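## Task

Nests N1 to N4 each carry one of the plates C15, C51, C16 and C61, and only their ID labels reveal which plate sits where. First build a stack in rack S1 with C61 at the bottom resting flat on the rack floor, C51 fully seated on it, and C15 fully seated on top. Each plate's labelled short end must point to the rack's front, the side facing the viewer. Next, release the plates and push the START key on post KP until it latches. Finally, return all four plates so each is back in its original nest, lying flat within the locators, with well A1 in the corner marked A1, while START stays latched. Nothing may depend on the robot holding it at the end; open the gripper and back away when finished. START must not be pressed, or even lit, before the stack is correct and C16 sits properly in its own nest.

## Robot and tools

Robot: one four-axis arm (lift, shoulder, elbow, wrist yaw) with a two-finger gripper that always stays level; it cannot tilt. The controlled point, end_effector_position, is midway between the two rubber pads, roughly 2 to 3 cm behind the fingertips. The fingers point along the gripper's +x axis and open and close along its y axis. The fingertips never touch each other, so a key is pushed down with a single fingertip.

Frames: the scene frame has its origin on the table top under the arm base, +z up, +y to the left when looking along +x. Result poses are in this frame (position in metres, quaternion wxyz); the printed position can be slightly off, more so at long reach. Motion offsets, however, are expressed in the gripper's own axes.

execute_actions takes "actions": a list with zero or one entry, plus optional "pictures" (boolean). An empty list just reports the state. An action entry is {"rows": [...], "steps": n}: up to 15 rows, n up to 15 (default 15), each step 1/30 s; if rows run out, the last row repeats. A wait entry is {"steps": n} with n up to 300, counted from the previous result, so thinking time is included.

A row is five numbers, each in [-1, 1]: dx, dy, dz, rz, opening. The first four are an offset, not a pose: they are measured from the gripper pose in the latest result that shows it (or from the current pose when no such result exists yet in this scene, and for second and later calls within one reply), in the gripper frame. Every row uses that same base, not the previous row. Scale: 1.0 equals 0.6 m for dx, dy, dz and 180 degrees for rz; rz turns from +x toward +y. Opening is absolute: +1 fully open (0.140 m), -1 closed (still a 0.066 m gap). Going open to closed takes about 0.6 s. All-zero offsets are not idle; they pull the arm back to the base pose.

move: "target" is one row as above (same offset rules), "speed" 0.002 to 0.5 m/s (default 0.25; turning capped at twice that in rad/s). It follows a straight path of 0.5 to 10 s; longer ones are cut off at 10 s. It does not slow for obstacles, the gripper may lag, stray or overshoot speed, especially with a nearly straight arm. The opening is sent at the start. Its result adds a move: line with the ending (done, off_target, moving, held, fault), any limits (paced = pose clipped; held = some steps blocked, after which motion can suddenly speed up) and distance from target.

wait: "seconds" 0 to 10; nothing new is commanded.

zoom_image: "camera" is cam_high, cam_low or cam_wrist; "region" is [x0, y0, x1, y1] in pixels of that 504x504 image, origin top-left, at most 504 by 504.

finished_scene: "scene" is the number of the current scene; it ends that scene irreversibly and grades it, then the next task appears.

Result lines: the state line with pose; Joint positions listing lift (m, 0 to 0.55), shoulder (-2 to 2 rad), elbow (-2.8 to 2.8 rad), wrist yaw (-12.566 to 12.566 rad), then finger pad gap (m); grip_measured, the measured opening on the command scale (may be off by about 1 mm all scene); HELD marking steps where the command was partly withheld; a pose unreachable line when the clearance check altered or blocked a command; Hand target, the pose the controller is currently driving toward; MOTOR HOT (85 °C or more), OVER-TEMPERATURE FAULT (brakes until cooled), TORQUE FAULT (a joint hit its load limit; arm halts 10 s and drops the rest of the call). Load limits: lift 54 N, shoulder 8.1 N m, elbow 4.05 N m, wrist yaw 1.35 N m, held load included. Results with pictures note cameras whose calibration changed.

Motion details: each step, the commanded pose is clipped to within 70 mm and 16 degrees of the measured pose, so a far target may need several calls; after an action the arm continues only to the last clipped pose. Keep the elbow angle at least 0.4 rad from zero or the arm may fold and fault. Because offsets start from the measured pose, repeating a small push against something rigid does not press harder, but against something yielding it goes further. A blocked arm tends to keep pressing until a new command arrives.

Gripping: to hold, command an opening below grip_measured; about 0.04 below holds firmly, less holds gently. Pads give about 18 N each; a fast close can squeeze harder. Holding a load heats motors, even while idle.

Plates: well A1 lies at the labelled short end, in the corner away from the labelled long side. Loose items may occasionally get nudged by something.

Avoid: dropping plates from more than a few millimetres, fast or hard collisions, pressing far past contact, knocking anything off the table (this ends the scene), and faults of any kind. Finish with the gripper open and clear of everything.

Each tool is called after "Emit:" as name([rows], argument=value, ...), one row to a line, values as JSON.

## Session

Emit:
execute_actions(actions=[])

Scene clock: 0.00 s of 15600.00 s.
end_effector_position=(+0.4631, +0.1560, +0.1138) grip_measured=+1.00 end_effector_quat_wxyz=(+0.986, +0.000, +0.000, +0.169)
Joint positions: [ 0.109  1.617  0.735 -2.013  0.14 ]
Hand target: +0.463, +0.156, +0.114; +0.986, +0.000, +0.000, +0.169
camera_calibration (this result's frames):
cam_wrist: T_world_to_cam=[[0.330168, -0.943922, 0.00123328, 0.00291633], [-0.569804, -0.200349, -0.796984, 0.372547], [0.752538, 0.262436, -0.603999, -0.225278], [0, 0, 0, 1]] pos_world=[0.380846, 0.136513, 0.160843]

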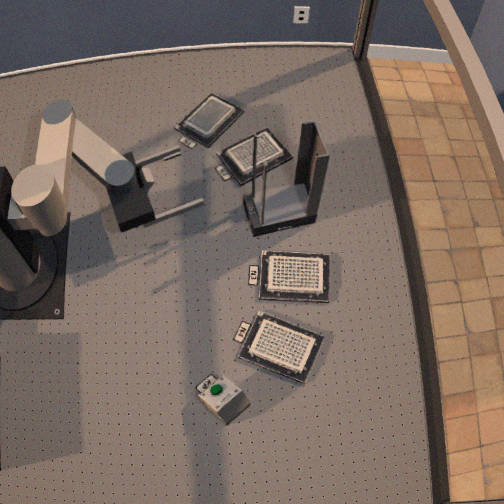

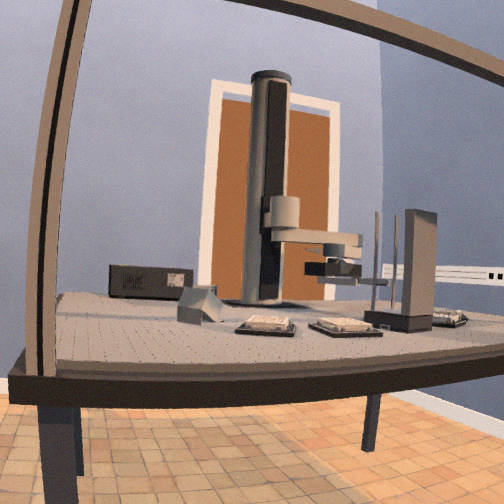

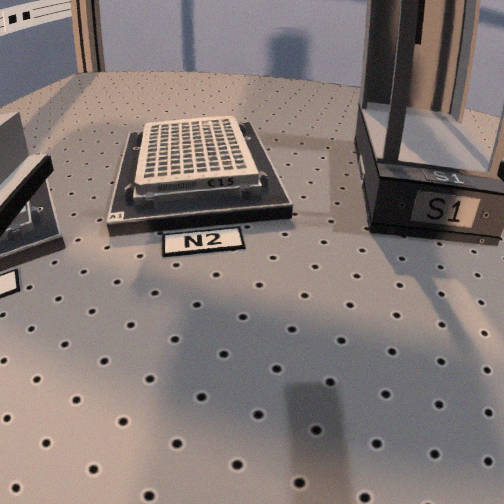

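Emit:
zoom_image(camera="cam_high", region=[165, 80, 335, 250])

Emit:
zoom_image(camera="cam_high", region=[180, 240, 350, 430])

Emit:
zoom_image(camera="cam_wrist", region=[90, 100, 310, 260])

Emit:
zoom_image(camera="cam_low", region=[225, 295, 395, 345])

Region (165, 80, 335, 250) of cam_high's 504x504 image, scaled by 2.965, with more detail than that image has.

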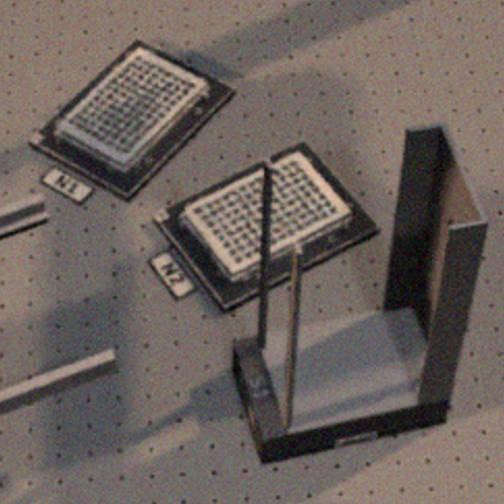

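Region (180, 240, 350, 430) of cam_high's 504x504 image, scaled by 2.653, with more detail than that image has; it fills the left 451 columns of this view, and the rest is white.

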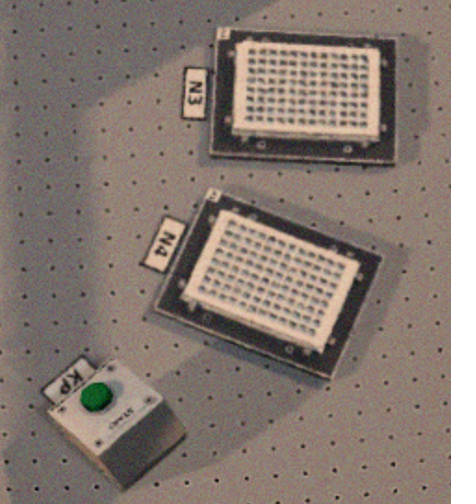

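Region (90, 100, 310, 260) of cam_wrist's 504x504 image, scaled by 2.291, with more detail than that image has; it fills the top 367 rows of this view, and the rest is white.

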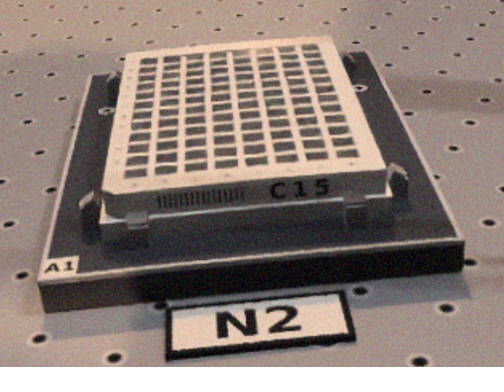

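Region (225, 295, 395, 345) of cam_low's 504x504 image, scaled by 2.965, with more detail than that image has; it fills the top 148 rows of this view, and the rest is white.

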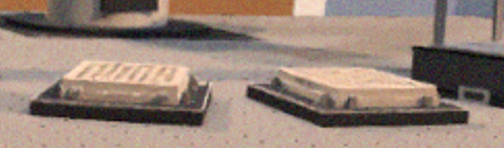

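Emit:
zoom_image(camera="cam_low", region=[305, 312, 365, 340])

Emit:
zoom_image(camera="cam_high", region=[170, 85, 250, 155])

Emit:
zoom_image(camera="cam_high", region=[245, 240, 340, 310])

Emit:
zoom_image(camera="cam_wrist", region=[0, 180, 80, 310])

Region (305, 312, 365, 340) of cam_low's 504x504 image, scaled by 8.400, with more detail than that image has; it fills the top 235 rows of this view, and the rest is white.

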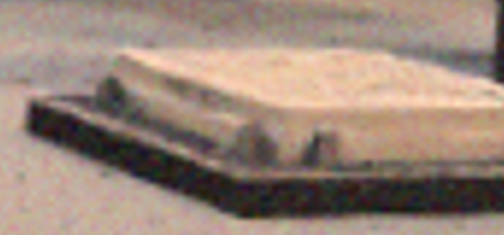

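Region (170, 85, 250, 155) of cam_high's 504x504 image, scaled by 6.300, with more detail than that image has; it fills the top 441 rows of this view, and the rest is white.

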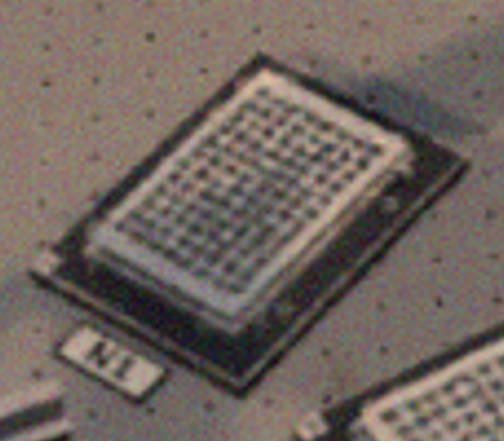

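Region (245, 240, 340, 310) of cam_high's 504x504 image, scaled by 5.305, with more detail than that image has; it fills the top 371 rows of this view, and the rest is white.

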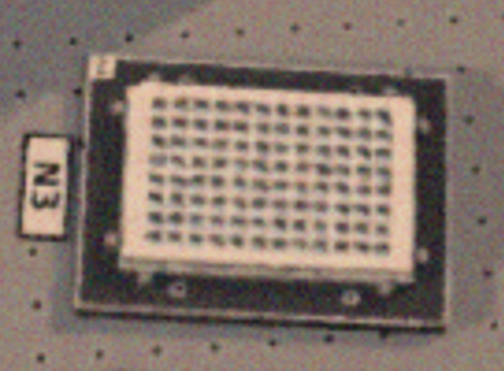

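Region (0, 180, 80, 310) of cam_wrist's 504x504 image, scaled by 3.877, with more detail than that image has; it fills the left 310 columns of this view, and the rest is white.

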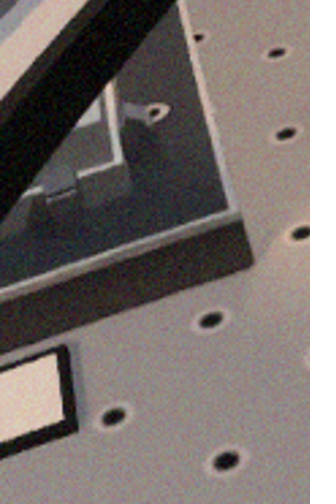

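Emit:
move(target=[0.19825,0.33317,-0.0647,0.1653,0.1], speed=0.4)

Scene clock: 36.50 s of 15600.00 s.
end_effector_position=(+0.5086, +0.3842, +0.0750) grip_measured=+0.10 end_effector_quat_wxyz=(+0.909, +0.000, +0.000, +0.417)
Joint positions: [ 0.07   1.563  1.571 -2.274  0.107]
Hand target: +0.509, +0.384, +0.075; +0.909, +0.000, +0.000, +0.416
Off the commanded pose: 0.000 m, 0 deg.
After step 90, 32.37 s passed at rest.
move: done
camera_calibration (this result's frames):
cam_wrist: T_world_to_cam=[[0.75549, -0.655159, 0.00123328, -0.12398], [-0.394973, -0.45696, -0.796984, 0.422931], [0.522715, 0.601626, -0.603999, -0.356336], [0, 0, 0, 1]] pos_world=[0.446974, 0.326416, 0.121995]

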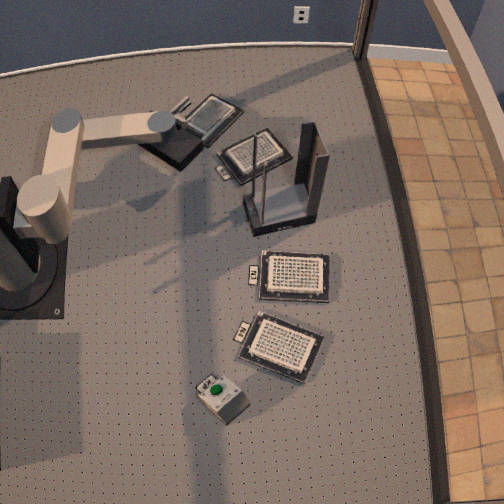

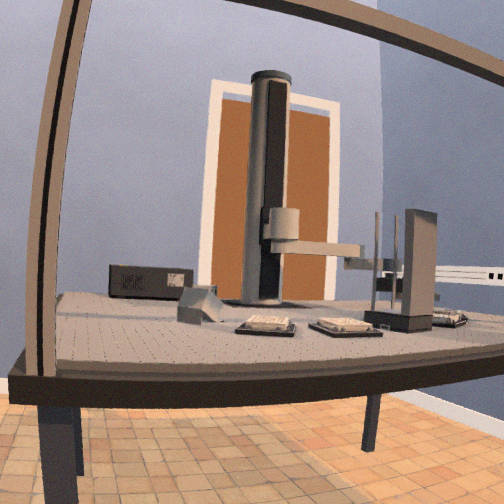

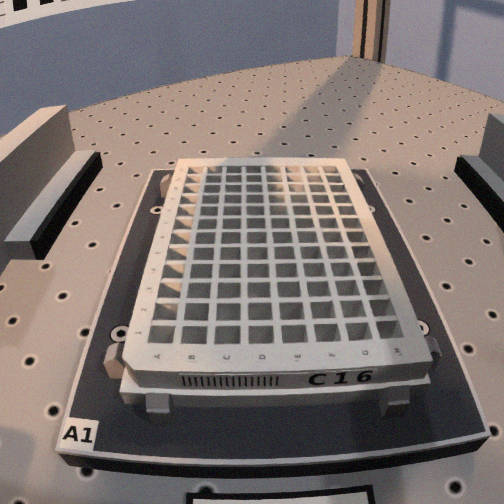

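Emit:
zoom_image(camera="cam_wrist", region=[60, 310, 280, 470])

Emit:
zoom_image(camera="cam_wrist", region=[280, 310, 500, 470])

Emit:
zoom_image(camera="cam_wrist", region=[130, 140, 400, 240])

Region (60, 310, 280, 470) of cam_wrist's 504x504 image, scaled by 2.291, with more detail than that image has; it fills the top 367 rows of this view, and the rest is white.

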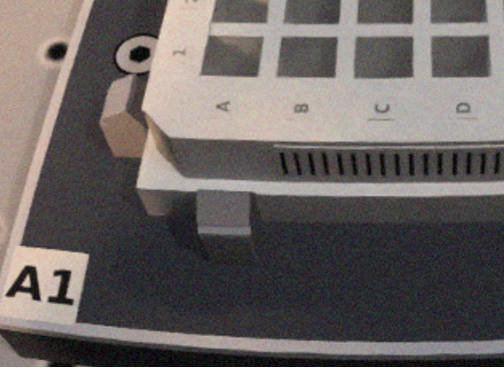

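Region (280, 310, 500, 470) of cam_wrist's 504x504 image, scaled by 2.291, with more detail than that image has; it fills the top 367 rows of this view, and the rest is white.

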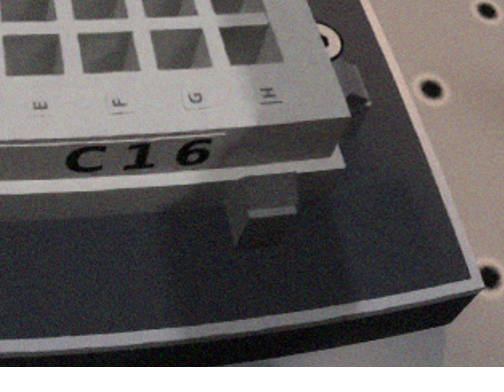

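Region (130, 140, 400, 240) of cam_wrist's 504x504 image, scaled by 1.867, with more detail than that image has; it fills the top 187 rows of this view, and the rest is white.

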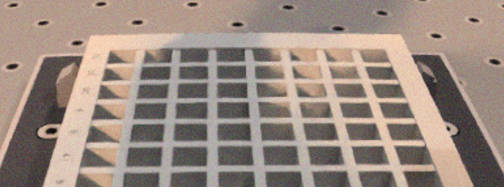

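Emit:
move(target=[-0.30642,-0.41903,-0.0005,-0.2091,-0.3], speed=0.4)

Scene clock: 88.07 s of 15600.00 s.
end_effector_position=(+0.5790, +0.0805, +0.0747) grip_measured=-0.30 end_effector_quat_wxyz=(+0.995, +0.000, +0.000, +0.101)
Joint positions: [ 0.07   1.094  1.091 -1.983  0.092]
Hand target: +0.579, +0.081, +0.075; +0.995, +0.000, +0.000, +0.101
Off the commanded pose: 0.000 m, 0 deg.
After step 90, 47.27 s passed at rest.
move: done
camera_calibration (this result's frames):
cam_wrist: T_world_to_cam=[[0.197334, -0.980336, 0.00123328, -0.0267136], [-0.591929, -0.120153, -0.796984, 0.398663], [0.78146, 0.156542, -0.603999, -0.324539], [0, 0, 0, 1]] pos_world=[0.494865, 0.0725162, 0.12174]

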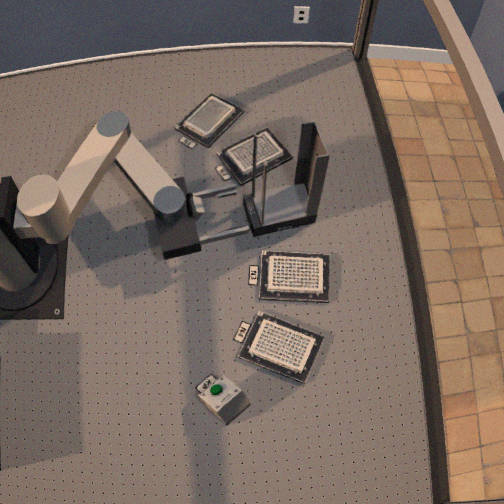

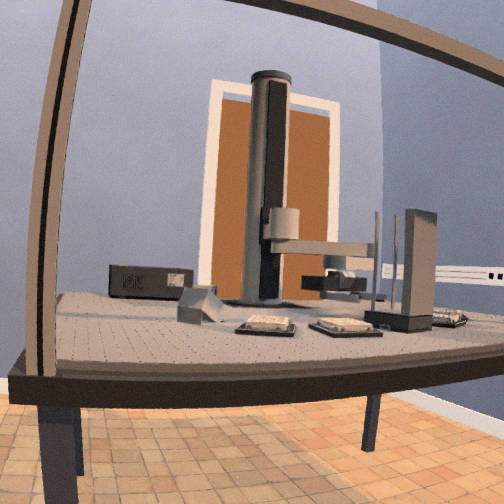

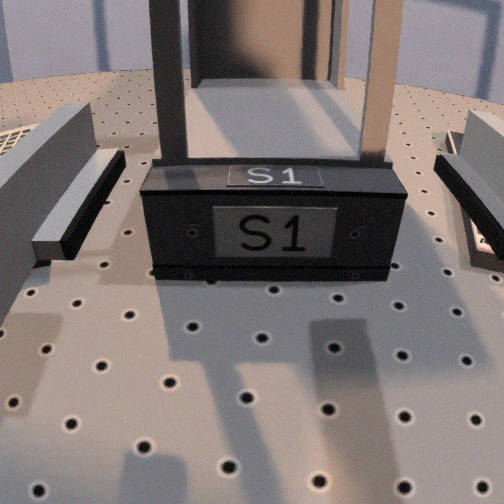

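Emit:
zoom_image(camera="cam_wrist", region=[130, 130, 290, 290])

Emit:
zoom_image(camera="cam_wrist", region=[270, 130, 430, 290])

Emit:
zoom_image(camera="cam_wrist", region=[170, 40, 380, 130])

Region (130, 130, 290, 290) of cam_wrist's 504x504 image, scaled by 3.150, with more detail than that image has.

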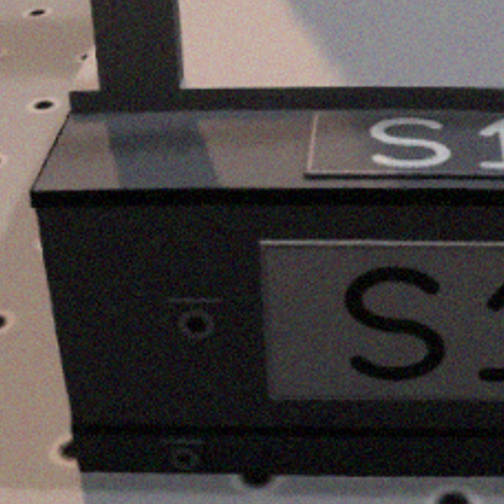

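Region (270, 130, 430, 290) of cam_wrist's 504x504 image, scaled by 3.150, with more detail than that image has.

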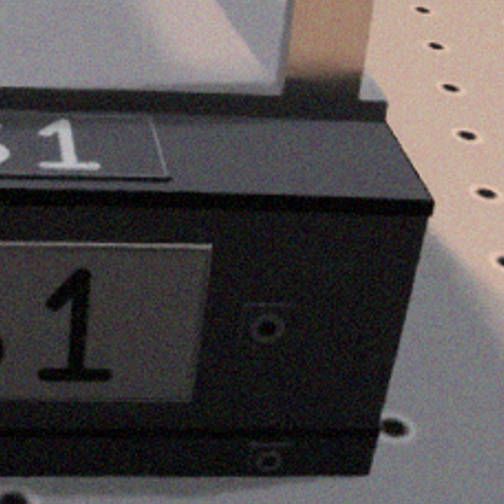

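Region (170, 40, 380, 130) of cam_wrist's 504x504 image, scaled by 2.400, with more detail than that image has; it fills the top 216 rows of this view, and the rest is white.

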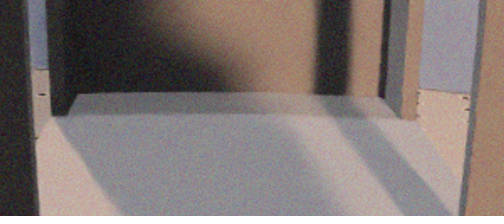

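Emit:
zoom_image(camera="cam_wrist", region=[135, 145, 205, 200])

Emit:
zoom_image(camera="cam_wrist", region=[345, 145, 415, 200])

Emit:
zoom_image(camera="cam_wrist", region=[180, 65, 230, 100])

Emit:
zoom_image(camera="cam_wrist", region=[310, 65, 360, 100])

Region (135, 145, 205, 200) of cam_wrist's 504x504 image, scaled by 7.200, with more detail than that image has; it fills the top 396 rows of this view, and the rest is white.

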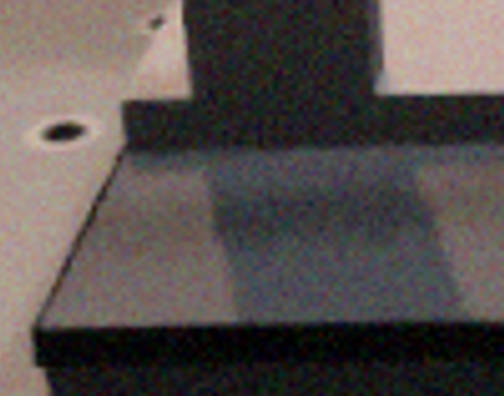

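Region (345, 145, 415, 200) of cam_wrist's 504x504 image, scaled by 7.200, with more detail than that image has; it fills the top 396 rows of this view, and the rest is white.

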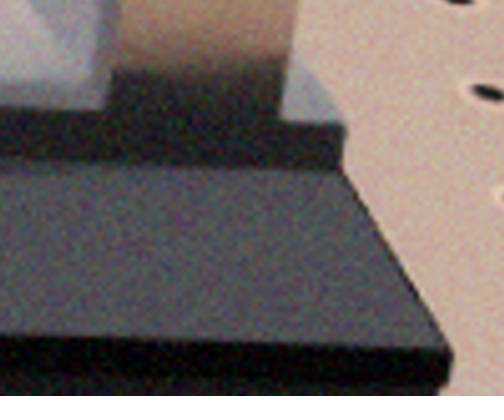

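Region (180, 65, 230, 100) of cam_wrist's 504x504 image, scaled by 10.080, with more detail than that image has; it fills the top 353 rows of this view, and the rest is white.

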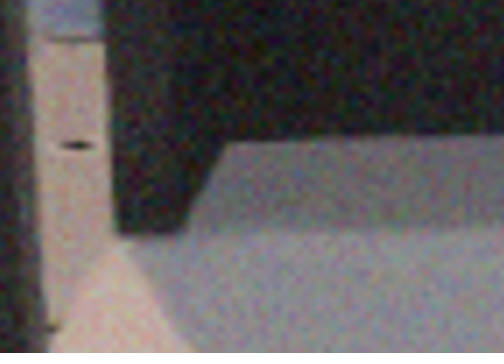

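Region (310, 65, 360, 100) of cam_wrist's 504x504 image, scaled by 10.080, with more detail than that image has; it fills the top 353 rows of this view, and the rest is white.

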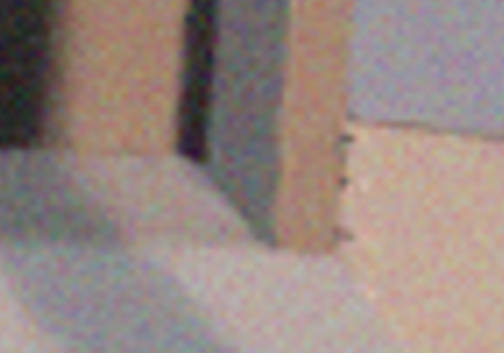

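Emit:
move(target=[-0.02985,-0.221,0,-0.10694,-0.3], speed=0.4)

Emit:
move(target=[0.1567,0,0,0,0], speed=0.35)

Scene clock: 166.10 s of 15600.00 s.
end_effector_position=(+0.5879, -0.0531, +0.0747) grip_measured=-0.30 end_effector_quat_wxyz=(+0.998, +0.000, +0.000, -0.067)
Joint positions: [ 0.07   0.767  1.111 -2.013  0.092]
Hand target: +0.588, -0.053, +0.075; +0.998, +0.000, +0.000, -0.067
Off the commanded pose: 0.000 m, 0 deg.
After step 90, 74.17 s passed at rest.
move: done
camera_calibration (this result's frames):
cam_wrist: T_world_to_cam=[[-0.137075, -0.99056, 0.00123328, 0.0365851], [-0.598433, 0.0818198, -0.796984, 0.402447], [0.78936, -0.109985, -0.603999, -0.329405], [0, 0, 0, 1]] pos_world=[0.505871, -0.0329179, 0.121738]

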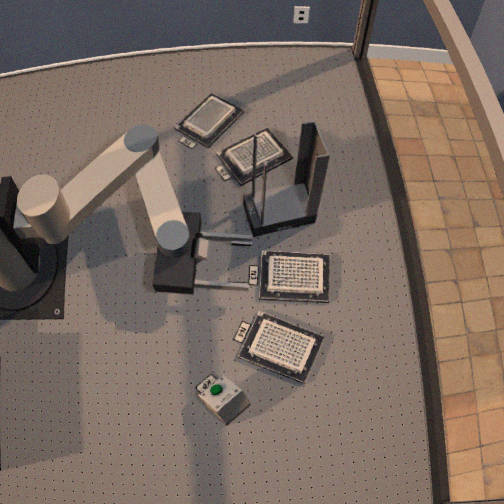

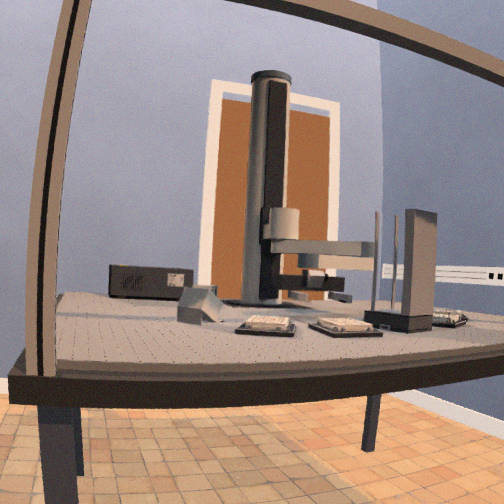

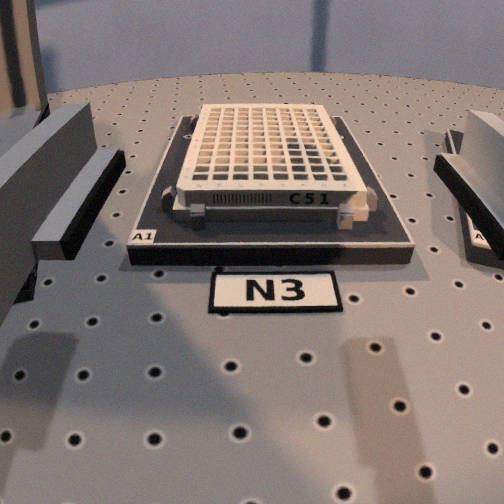

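Scene clock: 166.87 s of 15600.00 s.
end_effector_position=(+0.6811, -0.0657, +0.0747) grip_measured=+0.00 end_effector_quat_wxyz=(+0.998, +0.000, +0.000, -0.067)
Joint positions: [ 0.07   0.578  1.58  -2.291  0.103]
Hand target: +0.681, -0.066, +0.075; +0.998, +0.000, +0.000, -0.067
Off the commanded pose: 0.000 m, 0 deg.
move: done
camera_calibration (this result's frames):
cam_wrist: T_world_to_cam=[[-0.136605, -0.990625, 0.00123328, 0.0365521], [-0.598472, 0.0815356, -0.796984, 0.459263], [0.789412, -0.10961, -0.603999, -0.404357], [0, 0, 0, 1]] pos_world=[0.599054, -0.0455585, 0.121749]

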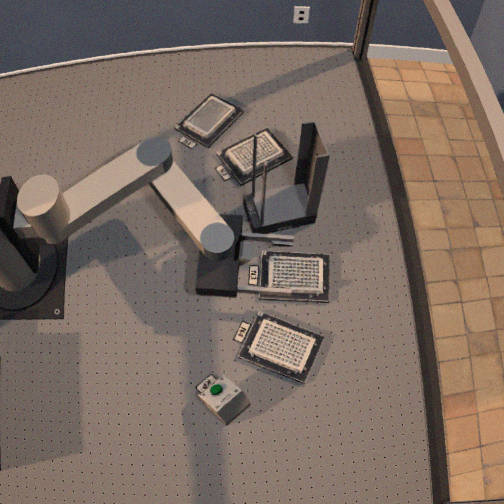

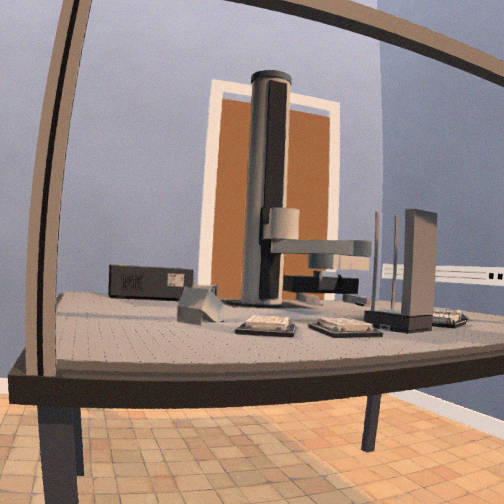

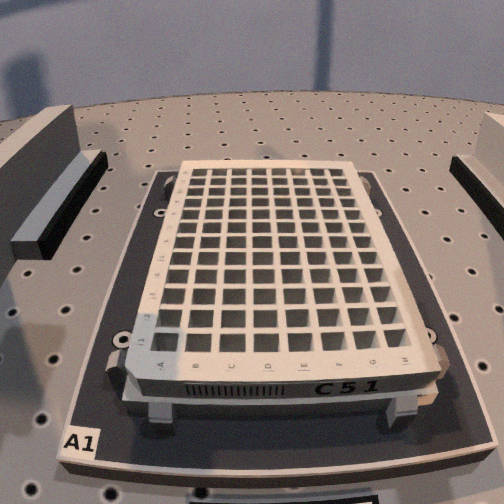

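N3 = C51, so N4 = C61. Measuring N3 now.

Emit:
zoom_image(camera="cam_wrist", region=[200, 320, 320, 420])

Emit:
zoom_image(camera="cam_wrist", region=[210, 150, 310, 210])

Emit:
zoom_image(camera="cam_wrist", region=[90, 320, 210, 430])

Emit:
zoom_image(camera="cam_wrist", region=[360, 320, 480, 430])

Region (200, 320, 320, 420) of cam_wrist's 504x504 image, scaled by 4.200, with more detail than that image has.

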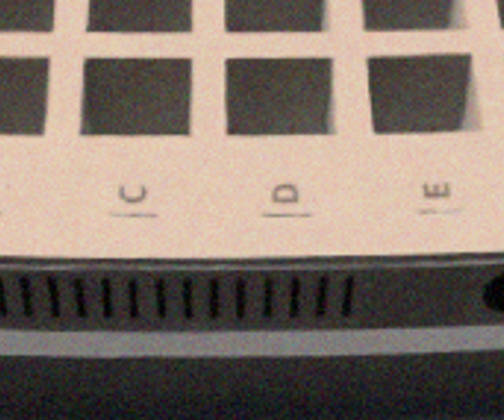

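Region (210, 150, 310, 210) of cam_wrist's 504x504 image, scaled by 5.040, with more detail than that image has; it fills the top 302 rows of this view, and the rest is white.

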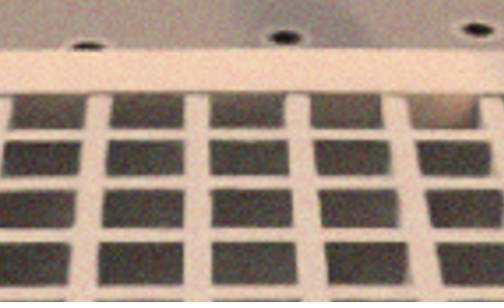

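Region (90, 320, 210, 430) of cam_wrist's 504x504 image, scaled by 4.200, with more detail than that image has; it fills the top 462 rows of this view, and the rest is white.

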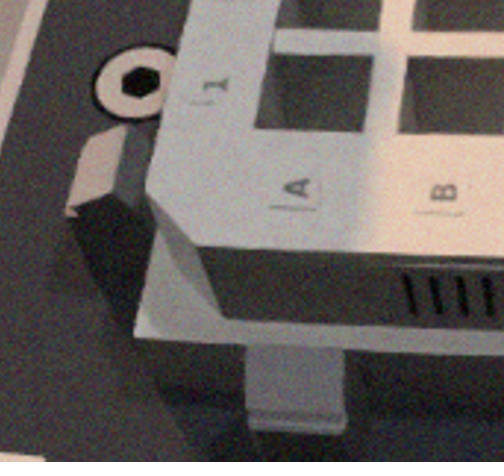

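Region (360, 320, 480, 430) of cam_wrist's 504x504 image, scaled by 4.200, with more detail than that image has; it fills the top 462 rows of this view, and the rest is white.

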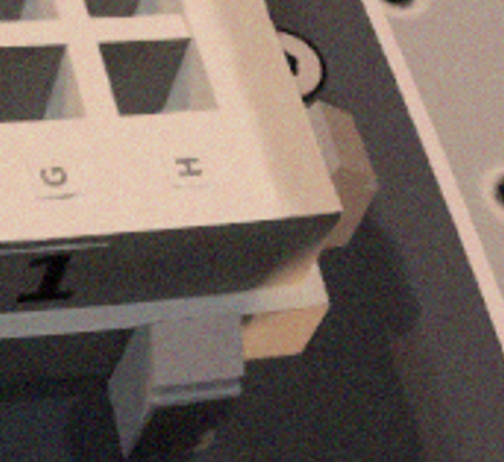

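Emit:
move(target=[-0.0382,-0.26667,0,-0.1079,0], speed=0.4)

Emit:
zoom_image(camera="cam_wrist", region=[200, 310, 320, 410])

Emit:
zoom_image(camera="cam_wrist", region=[210, 150, 310, 210])

Scene clock: 190.87 s of 15600.00 s.
end_effector_position=(+0.6369, -0.2213, +0.0747) grip_measured=+0.00 end_effector_quat_wxyz=(+0.972, +0.000, +0.000, -0.234)
Joint positions: [ 0.07   0.264  1.59  -2.327  0.103]
Hand target: +0.637, -0.221, +0.075; +0.972, +0.000, +0.000, -0.234
Off the commanded pose: 0.000 m, 0 deg.
After step 90, 20.13 s passed at rest.
move: done
camera_calibration (this result's frames):
cam_wrist: T_world_to_cam=[[-0.458372, -0.88876, 0.00123328, 0.103808], [-0.537261, 0.275983, -0.796984, 0.449534], [0.707987, -0.365977, -0.603999, -0.391382], [0, 0, 0, 1]] pos_world=[0.566193, -0.17504, 0.121749]

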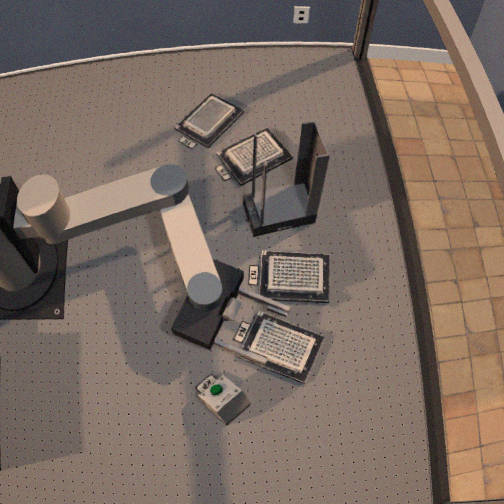

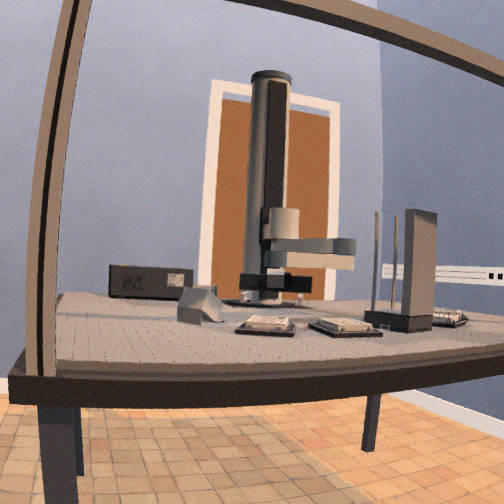

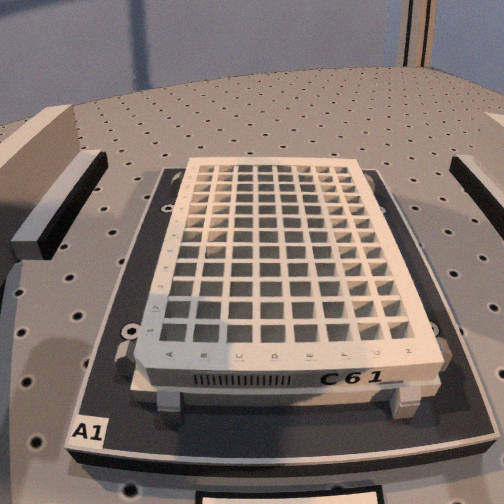

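Region (200, 310, 320, 410) of cam_wrist's 504x504 image, scaled by 4.200, with more detail than that image has.

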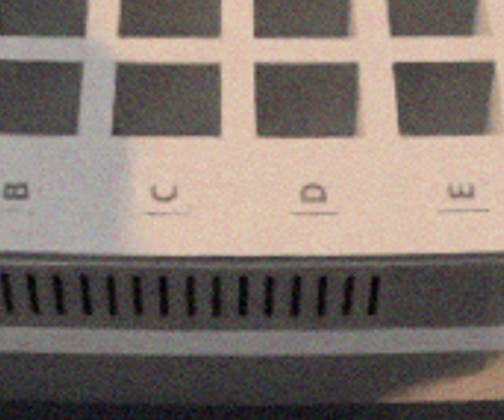

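Region (210, 150, 310, 210) of cam_wrist's 504x504 image, scaled by 5.040, with more detail than that image has; it fills the top 302 rows of this view, and the rest is white.

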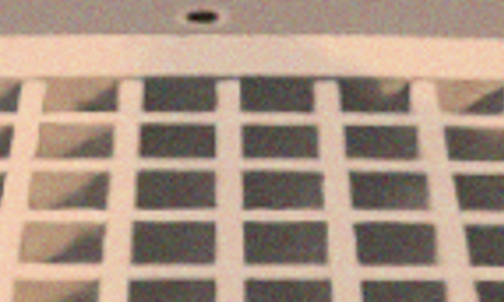

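Emit:
move(target=[0.0505,-0.00277,-0.0672,-0.00117,0], speed=0.15)

Emit:
zoom_image(camera="cam_wrist", region=[190, 270, 330, 370])

Emit:
zoom_image(camera="cam_wrist", region=[210, 85, 310, 145])

Scene clock: 199.70 s of 15600.00 s.
end_effector_position=(+0.6631, -0.2365, +0.0344) grip_measured=+0.00 end_effector_quat_wxyz=(+0.972, +0.000, +0.000, -0.236)
Joint positions: [ 0.029  0.182  1.765 -2.424  0.103]
Hand target: +0.663, -0.237, +0.034; +0.972, +0.000, +0.000, -0.236
Off the commanded pose: 0.000 m, 0 deg.
After step 90, 5.10 s passed at rest.
move: done
camera_calibration (this result's frames):
cam_wrist: T_world_to_cam=[[-0.461163, -0.887314, 0.00123328, 0.104571], [-0.536391, 0.277671, -0.796984, 0.435486], [0.706833, -0.368201, -0.603999, -0.439674], [0, 0, 0, 1]] pos_world=[0.592591, -0.190023, 0.0813832]

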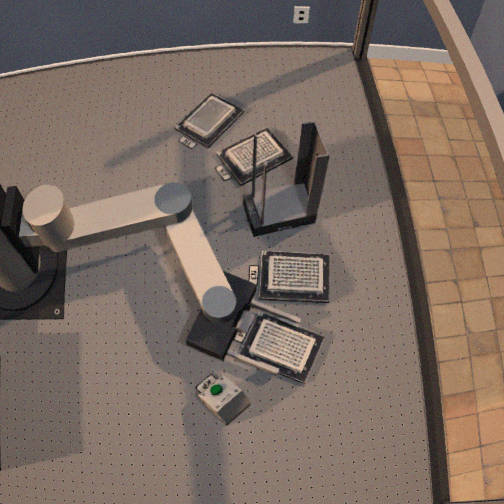

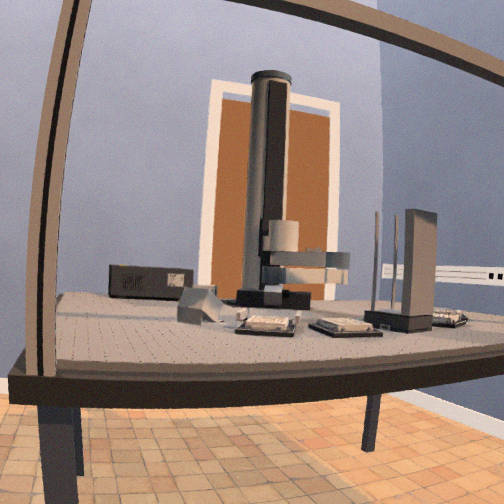

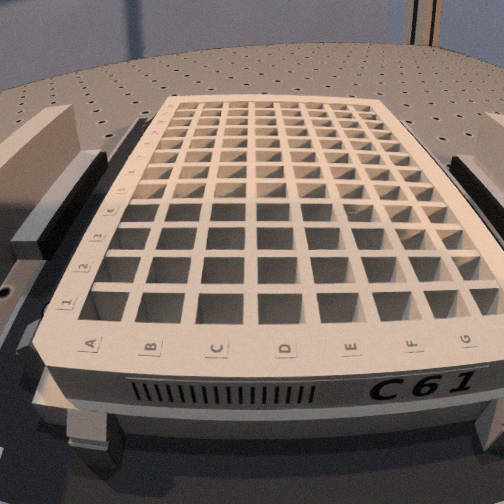

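Region (190, 270, 330, 370) of cam_wrist's 504x504 image, scaled by 3.600, with more detail than that image has; it fills the top 360 rows of this view, and the rest is white.

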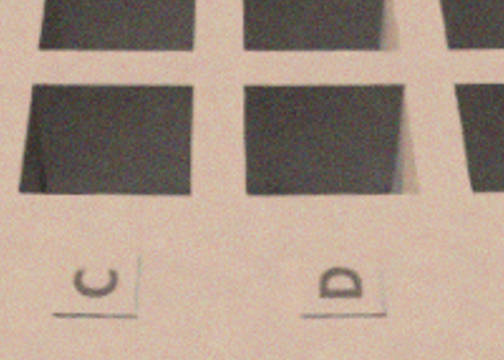

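Region (210, 85, 310, 145) of cam_wrist's 504x504 image, scaled by 5.040, with more detail than that image has; it fills the top 302 rows of this view, and the rest is white.

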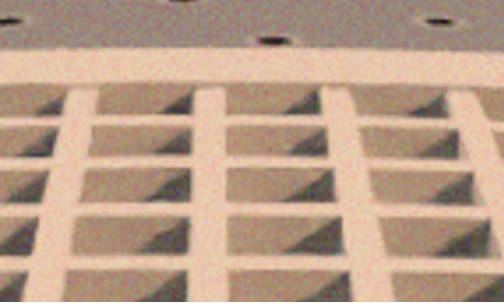

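Emit:
execute_actions([
  {"rows": [[0,0,0,0,-0.35],[0,0,0,0,-0.4],[0,0,0,0,-0.44],[0,0,0,0,-0.47],[0,0,0,0,-0.5],[0,0,0,0,-0.52],[0,0,0,0,-0.54],[0,0,0,0,-0.56],[0,0,0,0,-0.58],[0,0,0,0,-0.6]], "steps": 13},
])

Scene clock: 211.47 s of 15600.00 s.
end_effector_position=(+0.6631, -0.2365, +0.0344) grip_measured=-0.55 end_effector_quat_wxyz=(+0.972, +0.000, +0.000, -0.236)
Joint positions: [ 0.029  0.182  1.765 -2.424  0.082]
Hand target: +0.663, -0.237, +0.034; +0.972, +0.000, +0.000, -0.236
Off the commanded pose: 0.000 m, 0 deg.
Steps of this call (steps 1 to 90: nothing new was sent; then 8.33 s passed at rest; steps 91 to 103: all 13 steps of this action). Readings (end_effector_position):
91: (+0.6631, -0.2365, +0.0344)
92: (+0.6631, -0.2365, +0.0344)
94: (+0.6631, -0.2365, +0.0344)
98: (+0.6631, -0.2365, +0.0344)
103: the state above
camera_calibration (this result's frames):
cam_wrist: T_world_to_cam=[[-0.461169, -0.887312, 0.00123328, 0.104575], [-0.536389, 0.277674, -0.796984, 0.435486], [0.706831, -0.368206, -0.603999, -0.439674], [0, 0, 0, 1]] pos_world=[0.592592, -0.190023, 0.0813842]

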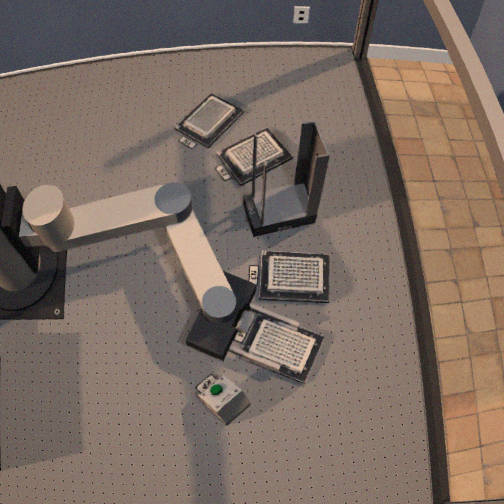

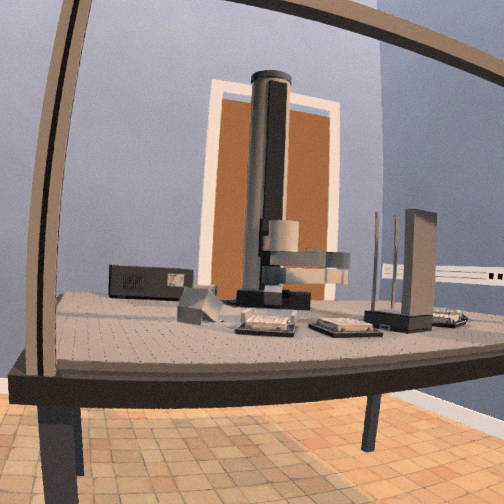

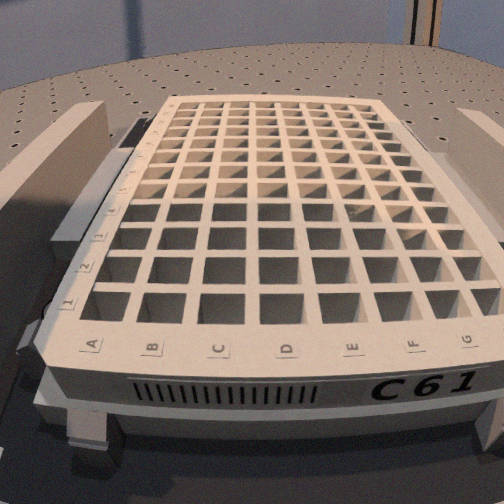

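Emit:
execute_actions([
  {"rows": [[0,0,0.001,0,-0.6],[0,0,0.003,0,-0.6],[0,0,0.006,0,-0.6],[0,0,0.01,0,-0.6],[0,0,0.015,0,-0.6],[0,0,0.02,0,-0.6],[0,0,0.0227,0,-0.6]], "steps": 9},
], pictures=false)

Emit:
move(target=[-0.12139,0.30401,0.463,0.13328,-0.6], speed=0.45)

Emit:
move(target=[0.0107,0.2423,0,0.0773,-0.6], speed=0.3)

Scene clock: 217.20 s of 15600.00 s.
end_effector_position=(+0.6631, -0.2365, +0.0482) grip_measured=-0.55 end_effector_quat_wxyz=(+0.972, +0.000, +0.000, -0.236)
Joint positions: [ 0.043  0.182  1.765 -2.424  0.082]
Hand target: +0.663, -0.237, +0.048; +0.972, +0.000, +0.000, -0.236
Off the commanded pose: 0.000 m, 0 deg.
Steps of this call (steps 1 to 90: nothing new was sent; then 2.43 s passed at rest; steps 91 to 99: all 9 steps of this action). Readings (end_effector_position):
91: (+0.6631, -0.2365, +0.0344)
92: (+0.6631, -0.2365, +0.0351)
94: (+0.6631, -0.2365, +0.0378)
98: (+0.6631, -0.2365, +0.0474)
99: the state above

Scene clock: 218.73 s of 15600.00 s.
end_effector_position=(+0.6822, -0.0408, +0.3259) grip_measured=-0.55 end_effector_quat_wxyz=(+1.000, +0.000, +0.000, -0.029)
Joint positions: [ 0.321  0.619  1.571 -2.248  0.082]
Hand target: +0.682, -0.041, +0.326; +1.000, +0.000, +0.000, -0.029
Off the commanded pose: 0.000 m, 0 deg.
move: done; limits=paced
camera_calibration (this result's frames):
cam_wrist: T_world_to_cam=[[-0.0602395, -0.998183, 0.00123328, 0.0085884], [-0.602962, 0.0354035, -0.796984, 0.659175], [0.795492, -0.0487535, -0.603999, -0.252433], [0, 0, 0, 1]] pos_world=[0.598783, -0.0270713, 0.372872]

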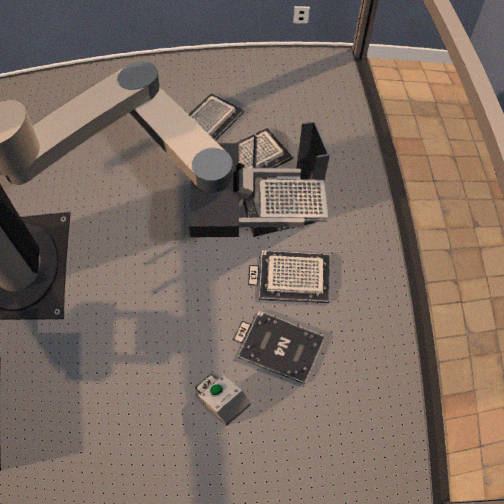

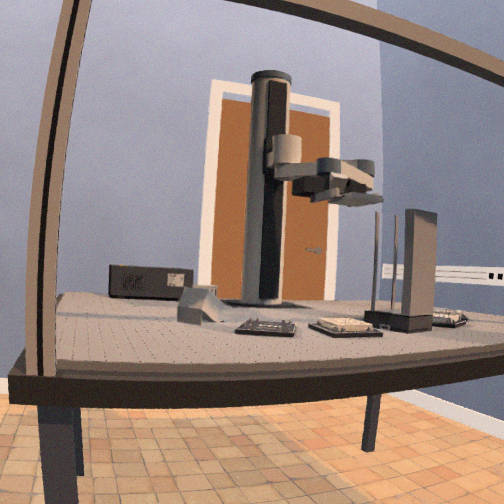

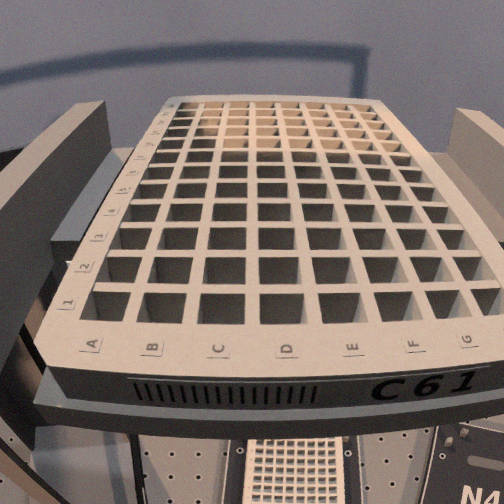

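Scene clock: 219.60 s of 15600.00 s.
end_effector_position=(+0.6969, +0.1042, +0.3259) grip_measured=-0.55 end_effector_quat_wxyz=(+0.996, +0.000, +0.000, +0.093)
Joint positions: [ 0.321  0.853  1.704 -2.37   0.082]
Hand target: +0.697, +0.104, +0.326; +0.996, +0.000, +0.000, +0.093
Off the commanded pose: 0.000 m, 0 deg.
move: done
camera_calibration (this result's frames):
cam_wrist: T_world_to_cam=[[0.182419, -0.98322, 0.00123328, -0.0164118], [-0.593686, -0.111147, -0.796984, 0.671736], [0.783748, 0.144653, -0.603999, -0.269059], [0, 0, 0, 1]] pos_world=[0.612668, 0.0974453, 0.372872]

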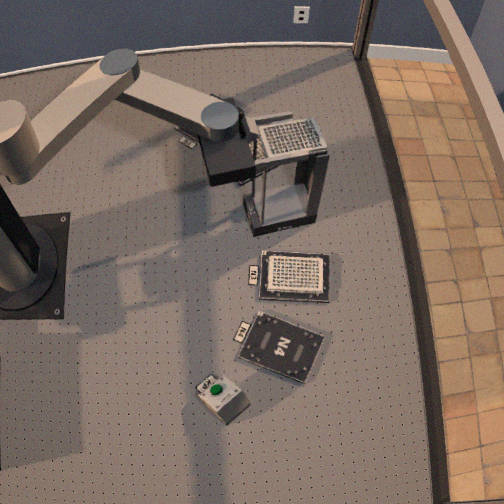

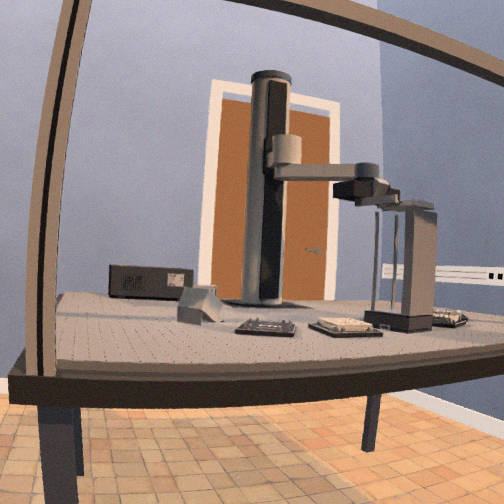

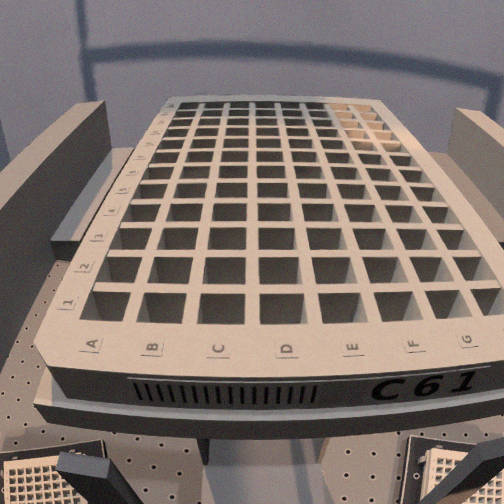

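Emit:
zoom_image(camera="cam_wrist", region=[20, 384, 160, 504])

Emit:
zoom_image(camera="cam_wrist", region=[384, 384, 504, 504])

Emit:
zoom_image(camera="cam_wrist", region=[180, 424, 360, 504])

Emit:
zoom_image(camera="cam_low", region=[350, 180, 450, 240])

Region (20, 384, 160, 504) of cam_wrist's 504x504 image, scaled by 3.600, with more detail than that image has; it fills the top 432 rows of this view, and the rest is white.

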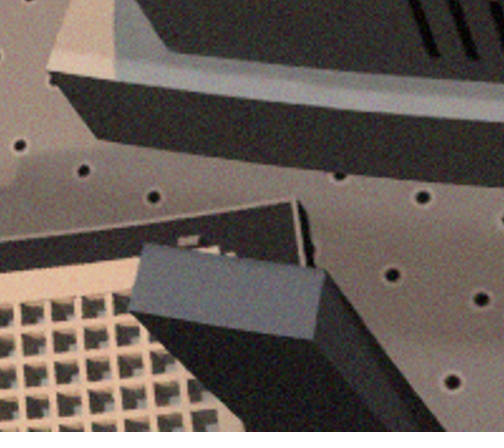

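Region (384, 384, 504, 504) of cam_wrist's 504x504 image, scaled by 4.200, with more detail than that image has.

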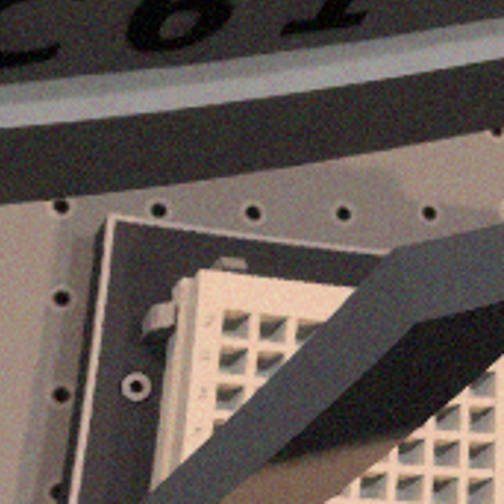

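Region (180, 424, 360, 504) of cam_wrist's 504x504 image, scaled by 2.800, with more detail than that image has.

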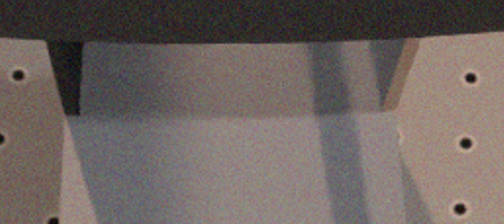

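Region (350, 180, 450, 240) of cam_low's 504x504 image, scaled by 5.040, with more detail than that image has; it fills the top 302 rows of this view, and the rest is white.

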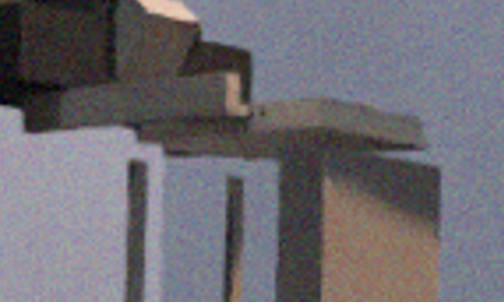

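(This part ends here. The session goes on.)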